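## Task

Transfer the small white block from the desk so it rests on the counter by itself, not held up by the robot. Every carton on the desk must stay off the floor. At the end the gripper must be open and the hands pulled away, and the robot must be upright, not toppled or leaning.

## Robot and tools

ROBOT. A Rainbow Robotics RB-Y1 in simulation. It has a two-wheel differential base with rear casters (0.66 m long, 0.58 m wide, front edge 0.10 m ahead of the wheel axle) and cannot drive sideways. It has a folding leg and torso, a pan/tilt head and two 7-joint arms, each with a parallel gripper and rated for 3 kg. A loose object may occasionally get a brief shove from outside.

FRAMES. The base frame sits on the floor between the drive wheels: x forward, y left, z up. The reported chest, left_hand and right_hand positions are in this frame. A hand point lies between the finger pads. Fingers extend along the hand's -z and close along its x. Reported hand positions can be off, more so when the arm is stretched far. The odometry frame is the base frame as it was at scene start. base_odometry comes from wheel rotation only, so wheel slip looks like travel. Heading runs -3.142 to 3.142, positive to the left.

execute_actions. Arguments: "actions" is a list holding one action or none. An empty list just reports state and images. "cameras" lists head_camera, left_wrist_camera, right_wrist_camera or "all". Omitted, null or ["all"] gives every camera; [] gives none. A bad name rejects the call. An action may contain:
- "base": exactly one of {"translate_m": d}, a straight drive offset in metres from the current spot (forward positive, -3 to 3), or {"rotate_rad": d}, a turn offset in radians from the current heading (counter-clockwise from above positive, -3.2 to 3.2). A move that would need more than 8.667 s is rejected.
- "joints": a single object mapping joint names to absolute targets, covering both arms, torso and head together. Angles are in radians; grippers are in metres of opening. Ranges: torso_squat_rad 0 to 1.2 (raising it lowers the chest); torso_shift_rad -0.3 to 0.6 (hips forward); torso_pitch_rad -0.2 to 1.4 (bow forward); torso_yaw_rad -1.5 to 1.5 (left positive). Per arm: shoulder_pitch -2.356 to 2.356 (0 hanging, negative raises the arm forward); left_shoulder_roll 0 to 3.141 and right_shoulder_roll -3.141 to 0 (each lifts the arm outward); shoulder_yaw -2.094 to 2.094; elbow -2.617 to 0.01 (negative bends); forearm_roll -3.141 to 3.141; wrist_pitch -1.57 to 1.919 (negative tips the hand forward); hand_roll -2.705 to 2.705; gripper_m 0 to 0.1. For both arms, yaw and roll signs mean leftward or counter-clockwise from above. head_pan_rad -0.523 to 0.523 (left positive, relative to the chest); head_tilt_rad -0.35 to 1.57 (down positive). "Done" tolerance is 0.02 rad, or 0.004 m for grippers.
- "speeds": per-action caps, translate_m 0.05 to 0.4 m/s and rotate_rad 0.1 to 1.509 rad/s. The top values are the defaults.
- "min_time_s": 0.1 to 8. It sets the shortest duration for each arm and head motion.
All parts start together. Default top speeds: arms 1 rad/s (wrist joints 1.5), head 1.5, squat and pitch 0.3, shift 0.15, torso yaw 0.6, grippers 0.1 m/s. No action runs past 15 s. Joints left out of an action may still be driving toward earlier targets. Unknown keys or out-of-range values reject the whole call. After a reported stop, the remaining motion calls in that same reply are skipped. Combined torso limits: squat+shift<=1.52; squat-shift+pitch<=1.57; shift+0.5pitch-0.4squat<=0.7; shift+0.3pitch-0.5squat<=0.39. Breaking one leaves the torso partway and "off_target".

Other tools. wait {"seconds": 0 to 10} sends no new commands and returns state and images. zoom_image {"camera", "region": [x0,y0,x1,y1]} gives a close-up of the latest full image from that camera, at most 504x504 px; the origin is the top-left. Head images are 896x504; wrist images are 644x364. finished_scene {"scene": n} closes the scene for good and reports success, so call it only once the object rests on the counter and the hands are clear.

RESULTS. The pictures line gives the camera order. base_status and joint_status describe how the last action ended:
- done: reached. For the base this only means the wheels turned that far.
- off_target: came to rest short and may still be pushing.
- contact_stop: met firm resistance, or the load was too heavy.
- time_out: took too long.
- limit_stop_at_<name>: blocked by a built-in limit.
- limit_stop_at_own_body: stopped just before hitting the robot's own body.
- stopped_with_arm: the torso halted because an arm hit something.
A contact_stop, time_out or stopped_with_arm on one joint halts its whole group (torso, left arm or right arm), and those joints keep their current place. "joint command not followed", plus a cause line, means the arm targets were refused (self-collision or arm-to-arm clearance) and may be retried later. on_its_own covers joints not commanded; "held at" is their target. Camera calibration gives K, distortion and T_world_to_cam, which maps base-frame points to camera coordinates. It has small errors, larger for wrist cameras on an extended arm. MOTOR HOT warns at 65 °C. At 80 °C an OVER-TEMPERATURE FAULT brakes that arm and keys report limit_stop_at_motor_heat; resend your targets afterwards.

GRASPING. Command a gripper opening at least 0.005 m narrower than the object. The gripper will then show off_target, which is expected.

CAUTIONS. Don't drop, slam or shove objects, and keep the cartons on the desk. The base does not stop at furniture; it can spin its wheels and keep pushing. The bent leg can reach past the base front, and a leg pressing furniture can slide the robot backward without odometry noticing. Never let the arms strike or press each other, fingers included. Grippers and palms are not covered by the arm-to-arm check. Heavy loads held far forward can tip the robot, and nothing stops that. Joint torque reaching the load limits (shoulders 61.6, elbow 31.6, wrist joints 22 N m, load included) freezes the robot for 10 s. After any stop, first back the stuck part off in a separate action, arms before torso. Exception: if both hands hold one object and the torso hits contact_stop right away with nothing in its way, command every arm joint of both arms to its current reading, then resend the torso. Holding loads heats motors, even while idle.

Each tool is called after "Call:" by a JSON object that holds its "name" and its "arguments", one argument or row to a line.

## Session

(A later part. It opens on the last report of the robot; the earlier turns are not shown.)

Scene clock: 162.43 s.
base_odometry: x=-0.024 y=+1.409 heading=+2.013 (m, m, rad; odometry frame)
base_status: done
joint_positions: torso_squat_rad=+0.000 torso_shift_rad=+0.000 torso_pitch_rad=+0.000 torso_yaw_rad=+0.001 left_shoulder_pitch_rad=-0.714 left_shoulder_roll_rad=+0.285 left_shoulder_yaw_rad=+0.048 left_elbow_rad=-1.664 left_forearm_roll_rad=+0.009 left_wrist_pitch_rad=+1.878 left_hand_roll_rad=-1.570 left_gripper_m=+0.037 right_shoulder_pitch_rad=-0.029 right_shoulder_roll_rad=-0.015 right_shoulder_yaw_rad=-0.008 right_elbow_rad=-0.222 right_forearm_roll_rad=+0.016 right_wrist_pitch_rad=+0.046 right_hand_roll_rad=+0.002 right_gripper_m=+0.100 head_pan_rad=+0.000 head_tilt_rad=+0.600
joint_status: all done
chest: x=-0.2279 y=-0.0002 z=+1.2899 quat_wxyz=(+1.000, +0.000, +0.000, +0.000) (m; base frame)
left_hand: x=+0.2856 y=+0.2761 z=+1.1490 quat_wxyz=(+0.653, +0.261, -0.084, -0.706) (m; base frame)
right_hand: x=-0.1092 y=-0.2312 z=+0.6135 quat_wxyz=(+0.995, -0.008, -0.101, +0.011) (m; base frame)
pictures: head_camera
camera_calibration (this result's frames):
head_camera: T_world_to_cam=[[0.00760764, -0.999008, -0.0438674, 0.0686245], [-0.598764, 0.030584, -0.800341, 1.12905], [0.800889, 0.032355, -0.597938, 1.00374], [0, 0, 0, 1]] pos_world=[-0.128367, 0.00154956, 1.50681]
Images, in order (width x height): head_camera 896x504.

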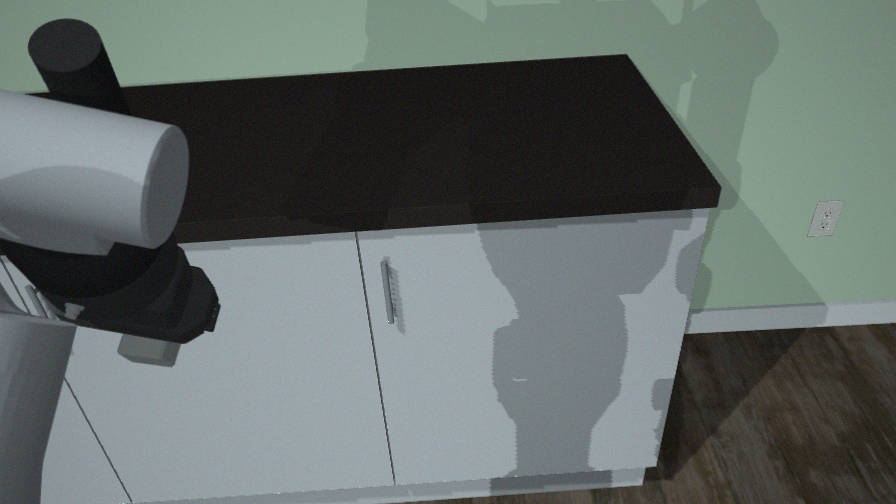

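Call:
{"name": "execute_actions", "arguments": {
  "actions": [
    {"base": {"rotate_rad": 0.064}}
  ],
  "cameras": []
}}

Call:
{"name": "execute_actions", "arguments": {
  "actions": [
    {"base": {"translate_m": 0.66}, "joints": {"head_tilt_rad": 0.9}}
  ],
  "cameras": ["head_camera"]
}}

Scene clock: 176.40 s.
base_odometry: x=-0.025 y=+1.409 heading=+2.075 (m, m, rad; odometry frame)
base_status: done
joint_positions: torso_squat_rad=+0.000 torso_shift_rad=+0.000 torso_pitch_rad=+0.000 torso_yaw_rad=+0.001 left_shoulder_pitch_rad=-0.714 left_shoulder_roll_rad=+0.285 left_shoulder_yaw_rad=+0.048 left_elbow_rad=-1.664 left_forearm_roll_rad=+0.009 left_wrist_pitch_rad=+1.878 left_hand_roll_rad=-1.570 left_gripper_m=+0.037 right_shoulder_pitch_rad=-0.029 right_shoulder_roll_rad=-0.015 right_shoulder_yaw_rad=-0.008 right_elbow_rad=-0.222 right_forearm_roll_rad=+0.016 right_wrist_pitch_rad=+0.046 right_hand_roll_rad=+0.002 right_gripper_m=+0.100 head_pan_rad=+0.000 head_tilt_rad=+0.600
joint_status: not commanded
chest: x=-0.2279 y=-0.0002 z=+1.2899 quat_wxyz=(+1.000, +0.000, +0.000, +0.000) (m; base frame)
left_hand: x=+0.2856 y=+0.2761 z=+1.1490 quat_wxyz=(+0.653, +0.261, -0.084, -0.706) (m; base frame)
right_hand: x=-0.1092 y=-0.2312 z=+0.6135 quat_wxyz=(+0.995, -0.008, -0.101, +0.011) (m; base frame)
pictures: none
No camera images: the call's "cameras" was empty. Leave "cameras" out to get every camera's image.

Scene clock: 179.70 s.
base_odometry: x=-0.344 y=+1.987 heading=+2.076 (m, m, rad; odometry frame)
base_status: done
joint_positions: torso_squat_rad=+0.000 torso_shift_rad=+0.000 torso_pitch_rad=+0.000 torso_yaw_rad=+0.001 left_shoulder_pitch_rad=-0.714 left_shoulder_roll_rad=+0.285 left_shoulder_yaw_rad=+0.048 left_elbow_rad=-1.664 left_forearm_roll_rad=+0.009 left_wrist_pitch_rad=+1.878 left_hand_roll_rad=-1.570 left_gripper_m=+0.037 right_shoulder_pitch_rad=-0.029 right_shoulder_roll_rad=-0.015 right_shoulder_yaw_rad=-0.008 right_elbow_rad=-0.222 right_forearm_roll_rad=+0.016 right_wrist_pitch_rad=+0.046 right_hand_roll_rad=+0.002 right_gripper_m=+0.100 head_pan_rad=+0.000 head_tilt_rad=+0.900
joint_status: all done
chest: x=-0.2279 y=-0.0002 z=+1.2899 quat_wxyz=(+1.000, +0.000, +0.000, +0.000) (m; base frame)
left_hand: x=+0.2856 y=+0.2761 z=+1.1490 quat_wxyz=(+0.653, +0.261, -0.084, -0.706) (m; base frame)
right_hand: x=-0.1092 y=-0.2312 z=+0.6135 quat_wxyz=(+0.995, -0.008, -0.101, +0.011) (m; base frame)
pictures: head_camera
camera_calibration (this result's frames):
head_camera: T_world_to_cam=[[-0.00563424, -0.99902, -0.0438912, 0.0659178], [-0.808561, 0.0303771, -0.587628, 0.768922], [0.588386, 0.0321779, -0.80794, 1.27287], [0, 0, 0, 1]] pos_world=[-0.126845, 0.0015375, 1.48313]
Images, in order (width x height): head_camera 896x504.

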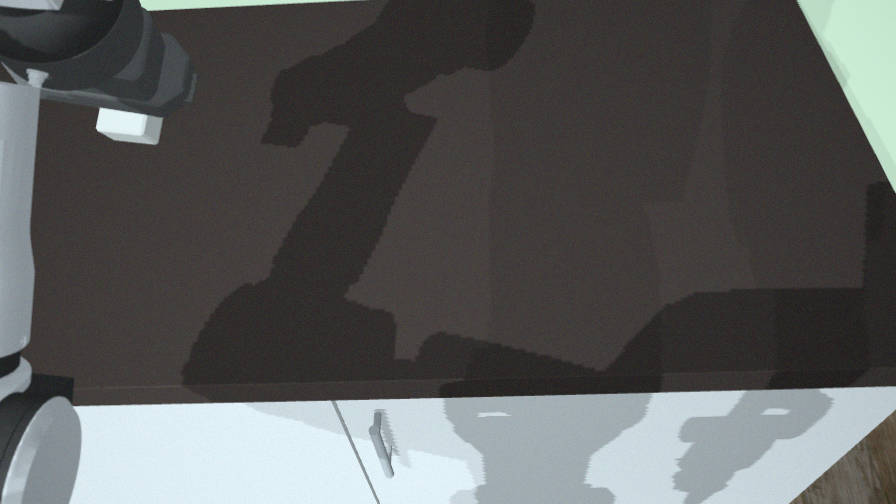

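Call:
{"name": "execute_actions", "arguments": {
  "actions": [
    {"joints": {"torso_pitch_rad": 0.3, "head_tilt_rad": 0.7, "left_shoulder_pitch_rad": -0.953, "left_elbow_rad": -1.221, "left_wrist_pitch_rad": 1.874}, "min_time_s": 1.5}
  ],
  "cameras": ["head_camera", "left_wrist_camera"]
}}

Scene clock: 189.43 s.
base_odometry: x=-0.344 y=+1.987 heading=+2.076 (m, m, rad; odometry frame)
base_status: not commanded
joint_positions: torso_squat_rad=+0.000 torso_shift_rad=+0.000 torso_pitch_rad=+0.300 torso_yaw_rad=+0.001 left_shoulder_pitch_rad=-0.953 left_shoulder_roll_rad=+0.285 left_shoulder_yaw_rad=+0.048 left_elbow_rad=-1.221 left_forearm_roll_rad=+0.009 left_wrist_pitch_rad=+1.874 left_hand_roll_rad=-1.570 left_gripper_m=+0.037 right_shoulder_pitch_rad=-0.029 right_shoulder_roll_rad=-0.015 right_shoulder_yaw_rad=-0.008 right_elbow_rad=-0.222 right_forearm_roll_rad=+0.016 right_wrist_pitch_rad=+0.046 right_hand_roll_rad=+0.002 right_gripper_m=+0.100 head_pan_rad=+0.000 head_tilt_rad=+0.700
joint_status: all done
chest: x=-0.1365 y=-0.0002 z=+1.2761 quat_wxyz=(+0.989, +0.000, +0.149, +0.000) (m; base frame)
left_hand: x=+0.3330 y=+0.2695 z=+0.9721 quat_wxyz=(+0.664, +0.084, +0.089, -0.738) (m; base frame)
right_hand: x=-0.2229 y=-0.2312 z=+0.5948 quat_wxyz=(+0.999, -0.007, +0.048, +0.012) (m; base frame)
pictures: head_camera, left_wrist_camera
camera_calibration (this result's frames):
head_camera: T_world_to_cam=[[-0.00994828, -0.999012, -0.0433045, 0.0643855], [-0.863157, 0.0304432, -0.504017, 0.747401], [0.504838, 0.0323644, -0.862607, 1.23643], [0, 0, 0, 1]] pos_world=[0.0215678, 0.00155225, 1.44605]
left_wrist_camera: T_world_to_cam=[[-0.0616572, -0.970828, -0.231714, 0.503903], [-0.803706, -0.0893648, 0.588278, -0.23743], [-0.591824, 0.222501, -0.77475, 0.974638], [0, 0, 0, 1]] pos_world=[0.417059, 0.251127, 1.01154]
Images, in order (width x height): head_camera 896x504, left_wrist_camera 644x364.

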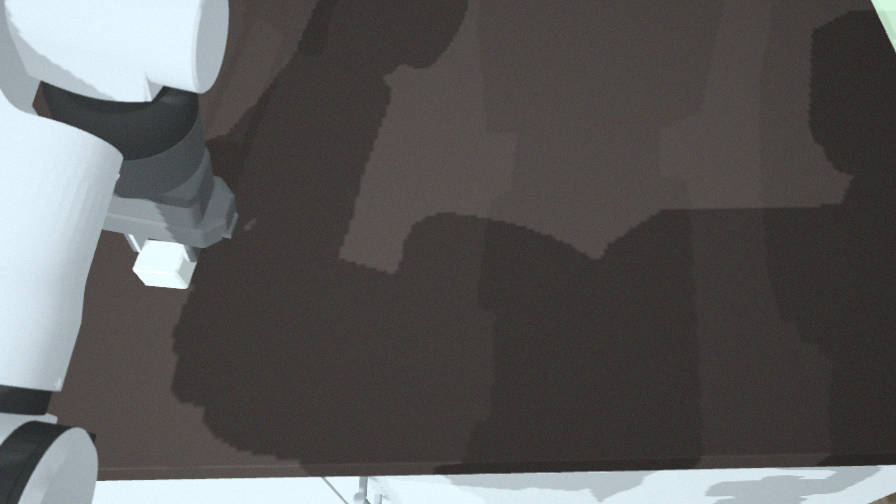

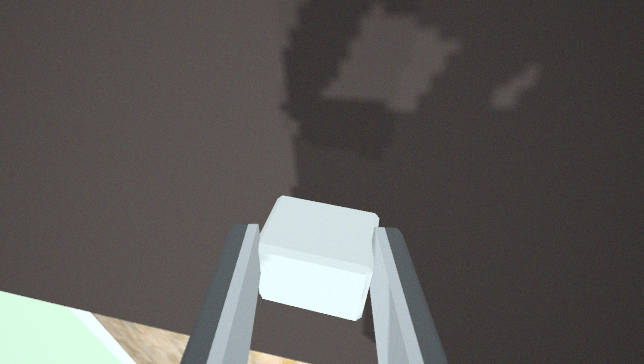

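Call:
{"name": "execute_actions", "arguments": {
  "actions": [
    {"joints": {"left_shoulder_pitch_rad": -0.93, "left_elbow_rad": -1.178, "left_wrist_pitch_rad": 1.808}, "min_time_s": 1.5}
  ],
  "cameras": ["head_camera", "left_wrist_camera"]
}}

Scene clock: 196.17 s.
base_odometry: x=-0.344 y=+1.987 heading=+2.076 (m, m, rad; odometry frame)
base_status: not commanded
joint_positions: torso_squat_rad=+0.000 torso_shift_rad=-0.001 torso_pitch_rad=+0.298 torso_yaw_rad=+0.001 left_shoulder_pitch_rad=-0.936 left_shoulder_roll_rad=+0.285 left_shoulder_yaw_rad=+0.048 left_elbow_rad=-1.181 left_forearm_roll_rad=+0.009 left_wrist_pitch_rad=+1.809 left_hand_roll_rad=-1.570 left_gripper_m=+0.038 right_shoulder_pitch_rad=-0.029 right_shoulder_roll_rad=-0.015 right_shoulder_yaw_rad=-0.008 right_elbow_rad=-0.222 right_forearm_roll_rad=+0.016 right_wrist_pitch_rad=+0.046 right_hand_roll_rad=+0.002 right_gripper_m=+0.100 head_pan_rad=+0.000 head_tilt_rad=+0.700
joint_status: all done
chest: x=-0.1375 y=-0.0006 z=+1.2763 quat_wxyz=(+0.989, +0.000, +0.149, +0.000) (m; base frame)
left_hand: x=+0.3338 y=+0.2744 z=+0.9565 quat_wxyz=(+0.664, +0.088, +0.085, -0.737) (m; base frame)
right_hand: x=-0.2228 y=-0.2311 z=+0.5947 quat_wxyz=(+0.999, -0.006, +0.047, +0.012) (m; base frame)
pictures: head_camera, left_wrist_camera
camera_calibration (this result's frames):
head_camera: T_world_to_cam=[[-0.00998747, -0.998985, -0.0439197, 0.064817], [-0.86227, 0.030845, -0.505509, 0.748654], [0.506351, 0.0328218, -0.861703, 1.23614], [0, 0, 0, 1]] pos_world=[0.0202693, 0.00108664, 1.44648]
left_wrist_camera: T_world_to_cam=[[-0.0593859, -0.97083, -0.232299, 0.504879], [-0.810139, -0.0890884, 0.579429, -0.216635], [-0.583222, 0.222604, -0.781217, 0.965193], [0, 0, 0, 1]] pos_world=[0.4174, 0.255996, 0.996832]
Images, in order (width x height): head_camera 896x504, left_wrist_camera 644x364.

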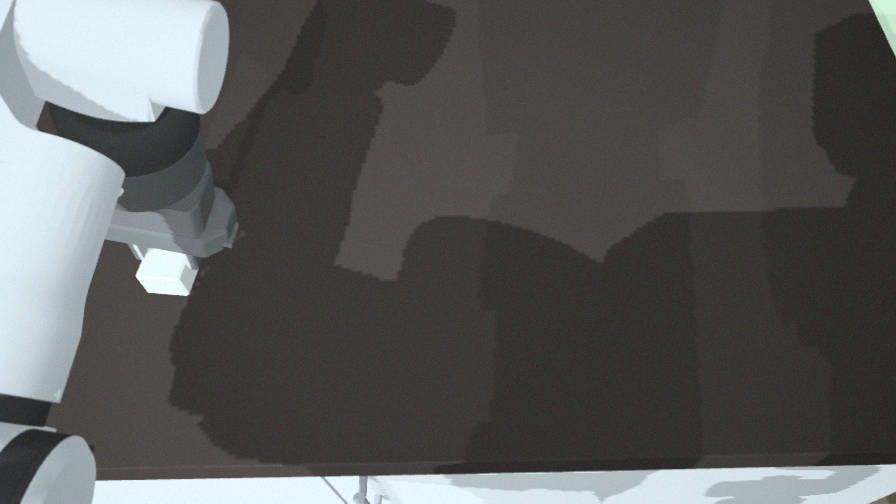

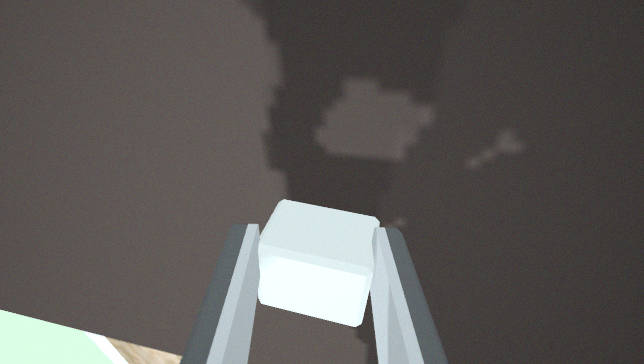

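The joints stopped slightly short of their targets, so the block is touching the countertop. I'll release it now.

Call:
{"name": "execute_actions", "arguments": {
  "actions": [
    {"joints": {"left_gripper_m": 0.1}}
  ],
  "cameras": ["head_camera"]
}}

Scene clock: 200.10 s.
base_odometry: x=-0.344 y=+1.987 heading=+2.076 (m, m, rad; odometry frame)
base_status: not commanded
joint_positions: torso_squat_rad=+0.000 torso_shift_rad=+0.000 torso_pitch_rad=+0.300 torso_yaw_rad=+0.001 left_shoulder_pitch_rad=-0.932 left_shoulder_roll_rad=+0.286 left_shoulder_yaw_rad=+0.048 left_elbow_rad=-1.179 left_forearm_roll_rad=+0.009 left_wrist_pitch_rad=+1.808 left_hand_roll_rad=-1.570 left_gripper_m=+0.100 right_shoulder_pitch_rad=-0.029 right_shoulder_roll_rad=-0.015 right_shoulder_yaw_rad=-0.008 right_elbow_rad=-0.222 right_forearm_roll_rad=+0.016 right_wrist_pitch_rad=+0.046 right_hand_roll_rad=+0.002 right_gripper_m=+0.100 head_pan_rad=+0.000 head_tilt_rad=+0.700
joint_status: all done
chest: x=-0.1367 y=-0.0003 z=+1.2761 quat_wxyz=(+0.989, +0.000, +0.149, +0.000) (m; base frame)
left_hand: x=+0.3319 y=+0.2758 z=+0.9530 quat_wxyz=(+0.665, +0.085, +0.088, -0.737) (m; base frame)
right_hand: x=-0.2229 y=-0.2311 z=+0.5948 quat_wxyz=(+0.999, -0.007, +0.048, +0.012) (m; base frame)
pictures: head_camera
camera_calibration (this result's frames):
head_camera: T_world_to_cam=[[-0.00995463, -0.999009, -0.0433896, 0.0644546], [-0.862996, 0.030502, -0.504289, 0.747621], [0.505112, 0.0324251, -0.862444, 1.23638], [0, 0, 0, 1]] pos_world=[0.0213239, 0.00149698, 1.44612]
Images, in order (width x height): head_camera 896x504.

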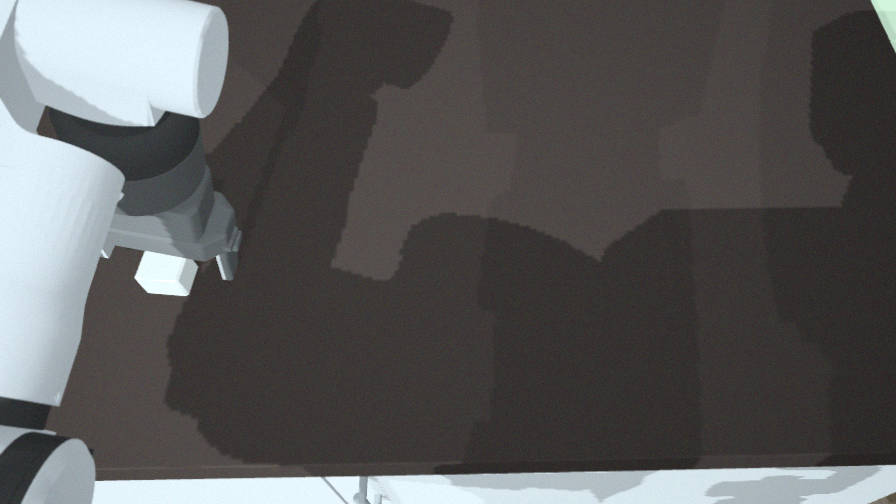

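Call:
{"name": "execute_actions", "arguments": {
  "actions": [
    {"joints": {"torso_pitch_rad": 0.0, "head_tilt_rad": 0.9}}
  ],
  "cameras": ["head_camera"]
}}

Scene clock: 204.93 s.
base_odometry: x=-0.344 y=+1.987 heading=+2.076 (m, m, rad; odometry frame)
base_status: not commanded
joint_positions: torso_squat_rad=+0.000 torso_shift_rad=+0.000 torso_pitch_rad=+0.000 torso_yaw_rad=+0.001 left_shoulder_pitch_rad=-0.930 left_shoulder_roll_rad=+0.285 left_shoulder_yaw_rad=+0.048 left_elbow_rad=-1.178 left_forearm_roll_rad=+0.009 left_wrist_pitch_rad=+1.808 left_hand_roll_rad=-1.570 left_gripper_m=+0.100 right_shoulder_pitch_rad=-0.029 right_shoulder_roll_rad=-0.015 right_shoulder_yaw_rad=-0.008 right_elbow_rad=-0.222 right_forearm_roll_rad=+0.016 right_wrist_pitch_rad=+0.046 right_hand_roll_rad=+0.002 right_gripper_m=+0.100 head_pan_rad=+0.000 head_tilt_rad=+0.900
joint_status: all done
chest: x=-0.2280 y=-0.0003 z=+1.2899 quat_wxyz=(+1.000, +0.000, +0.000, +0.000) (m; base frame)
left_hand: x=+0.3148 y=+0.2759 z=+1.1187 quat_wxyz=(+0.671, +0.194, -0.012, -0.716) (m; base frame)
right_hand: x=-0.1092 y=-0.2312 z=+0.6135 quat_wxyz=(+0.995, -0.008, -0.102, +0.011) (m; base frame)
pictures: head_camera
camera_calibration (this result's frames):
head_camera: T_world_to_cam=[[-0.00562997, -0.999017, -0.0439766, 0.0659905], [-0.80851, 0.0304267, -0.587696, 0.768969], [0.588456, 0.0322468, -0.807886, 1.27285], [0, 0, 0, 1]] pos_world=[-0.126928, 0.00148293, 1.48314]
Images, in order (width x height): head_camera 896x504.

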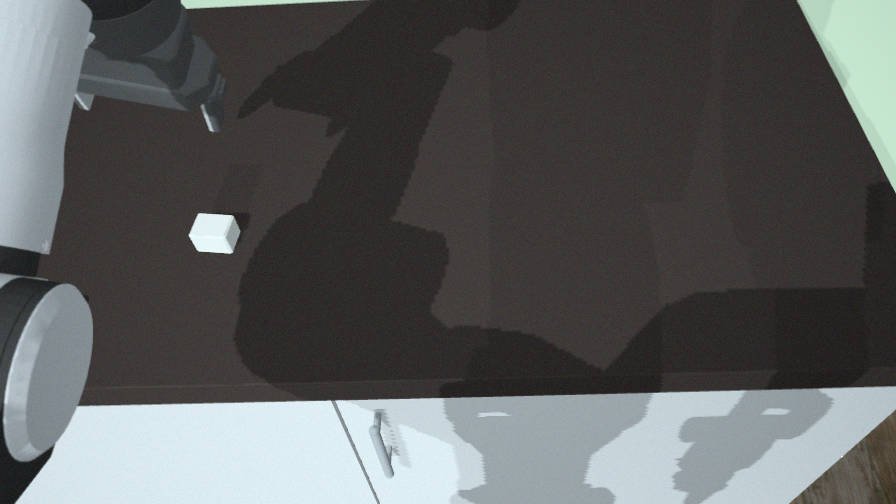

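The block is resting on the counter. I'll back away and put the arm back in its rest pose.

Call:
{"name": "execute_actions", "arguments": {
  "actions": [
    {"base": {"translate_m": -0.7}}
  ],
  "cameras": []
}}

Call:
{"name": "execute_actions", "arguments": {
  "actions": [
    {"joints": {"left_shoulder_pitch_rad": 0.0, "left_shoulder_roll_rad": 0.05, "left_elbow_rad": -0.25, "left_wrist_pitch_rad": 0.0, "left_hand_roll_rad": 0.0, "head_tilt_rad": 0.45}}
  ],
  "cameras": ["head_camera"]
}}

Scene clock: 214.10 s.
base_odometry: x=-0.005 y=+1.375 heading=+2.077 (m, m, rad; odometry frame)
base_status: done
joint_positions: torso_squat_rad=+0.000 torso_shift_rad=+0.000 torso_pitch_rad=+0.000 torso_yaw_rad=+0.001 left_shoulder_pitch_rad=-0.930 left_shoulder_roll_rad=+0.285 left_shoulder_yaw_rad=+0.048 left_elbow_rad=-1.178 left_forearm_roll_rad=+0.009 left_wrist_pitch_rad=+1.808 left_hand_roll_rad=-1.570 left_gripper_m=+0.100 right_shoulder_pitch_rad=-0.029 right_shoulder_roll_rad=-0.015 right_shoulder_yaw_rad=-0.008 right_elbow_rad=-0.222 right_forearm_roll_rad=+0.016 right_wrist_pitch_rad=+0.046 right_hand_roll_rad=+0.002 right_gripper_m=+0.100 head_pan_rad=+0.000 head_tilt_rad=+0.900
joint_status: not commanded
chest: x=-0.2280 y=-0.0003 z=+1.2899 quat_wxyz=(+1.000, +0.000, +0.000, +0.000) (m; base frame)
left_hand: x=+0.3148 y=+0.2758 z=+1.1186 quat_wxyz=(+0.671, +0.194, -0.012, -0.716) (m; base frame)
right_hand: x=-0.1093 y=-0.2312 z=+0.6135 quat_wxyz=(+0.995, -0.008, -0.102, +0.011) (m; base frame)
pictures: none
No camera images: the call's "cameras" was empty. Leave "cameras" out to get every camera's image.

Scene clock: 216.10 s.
base_odometry: x=-0.005 y=+1.375 heading=+2.077 (m, m, rad; odometry frame)
base_status: not commanded
joint_positions: torso_squat_rad=+0.000 torso_shift_rad=+0.000 torso_pitch_rad=+0.000 torso_yaw_rad=+0.001 left_shoulder_pitch_rad=+0.000 left_shoulder_roll_rad=+0.050 left_shoulder_yaw_rad=+0.048 left_elbow_rad=-0.250 left_forearm_roll_rad=+0.009 left_wrist_pitch_rad=+0.000 left_hand_roll_rad=+0.000 left_gripper_m=+0.100 right_shoulder_pitch_rad=-0.029 right_shoulder_roll_rad=-0.015 right_shoulder_yaw_rad=-0.008 right_elbow_rad=-0.222 right_forearm_roll_rad=+0.016 right_wrist_pitch_rad=+0.046 right_hand_roll_rad=+0.002 right_gripper_m=+0.100 head_pan_rad=+0.000 head_tilt_rad=+0.450
joint_status: all done
chest: x=-0.2280 y=-0.0003 z=+1.2899 quat_wxyz=(+1.000, +0.000, +0.000, +0.000) (m; base frame)
left_hand: x=-0.1072 y=+0.2635 z=+0.6161 quat_wxyz=(+0.991, +0.027, -0.125, +0.026) (m; base frame)
right_hand: x=-0.1092 y=-0.2312 z=+0.6135 quat_wxyz=(+0.995, -0.008, -0.102, +0.011) (m; base frame)
pictures: head_camera
camera_calibration (this result's frames):
head_camera: T_world_to_cam=[[0.0140872, -0.999, -0.0424389, 0.067778], [-0.47237, 0.0307593, -0.880863, 1.275], [0.881288, 0.0324557, -0.471464, 0.831968], [0, 0, 0, 1]] pos_world=[-0.131884, 0.00148986, 1.51822]
Images, in order (width x height): head_camera 896x504.

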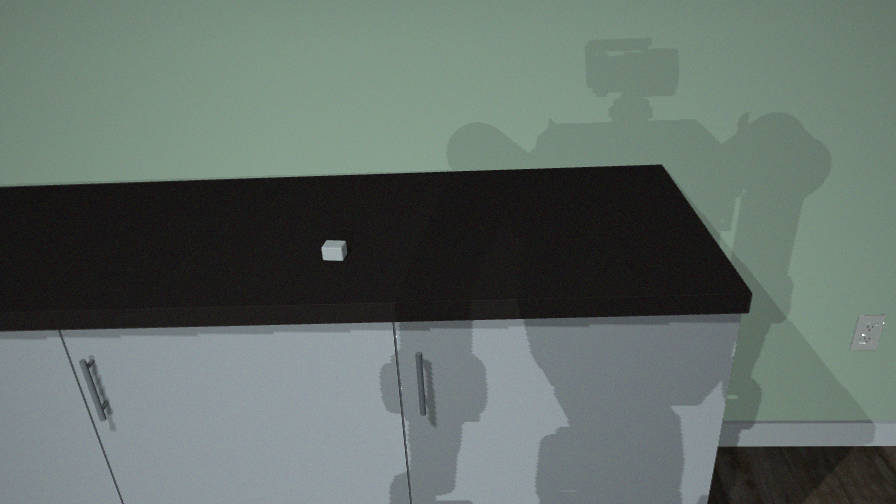

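The white block is on the counter, and the robot is upright and clear of it. I'm ending scene 2.

Call:
{"name": "finished_scene", "arguments": {
  "scene": 2
}}

The scene is finished: the task was done.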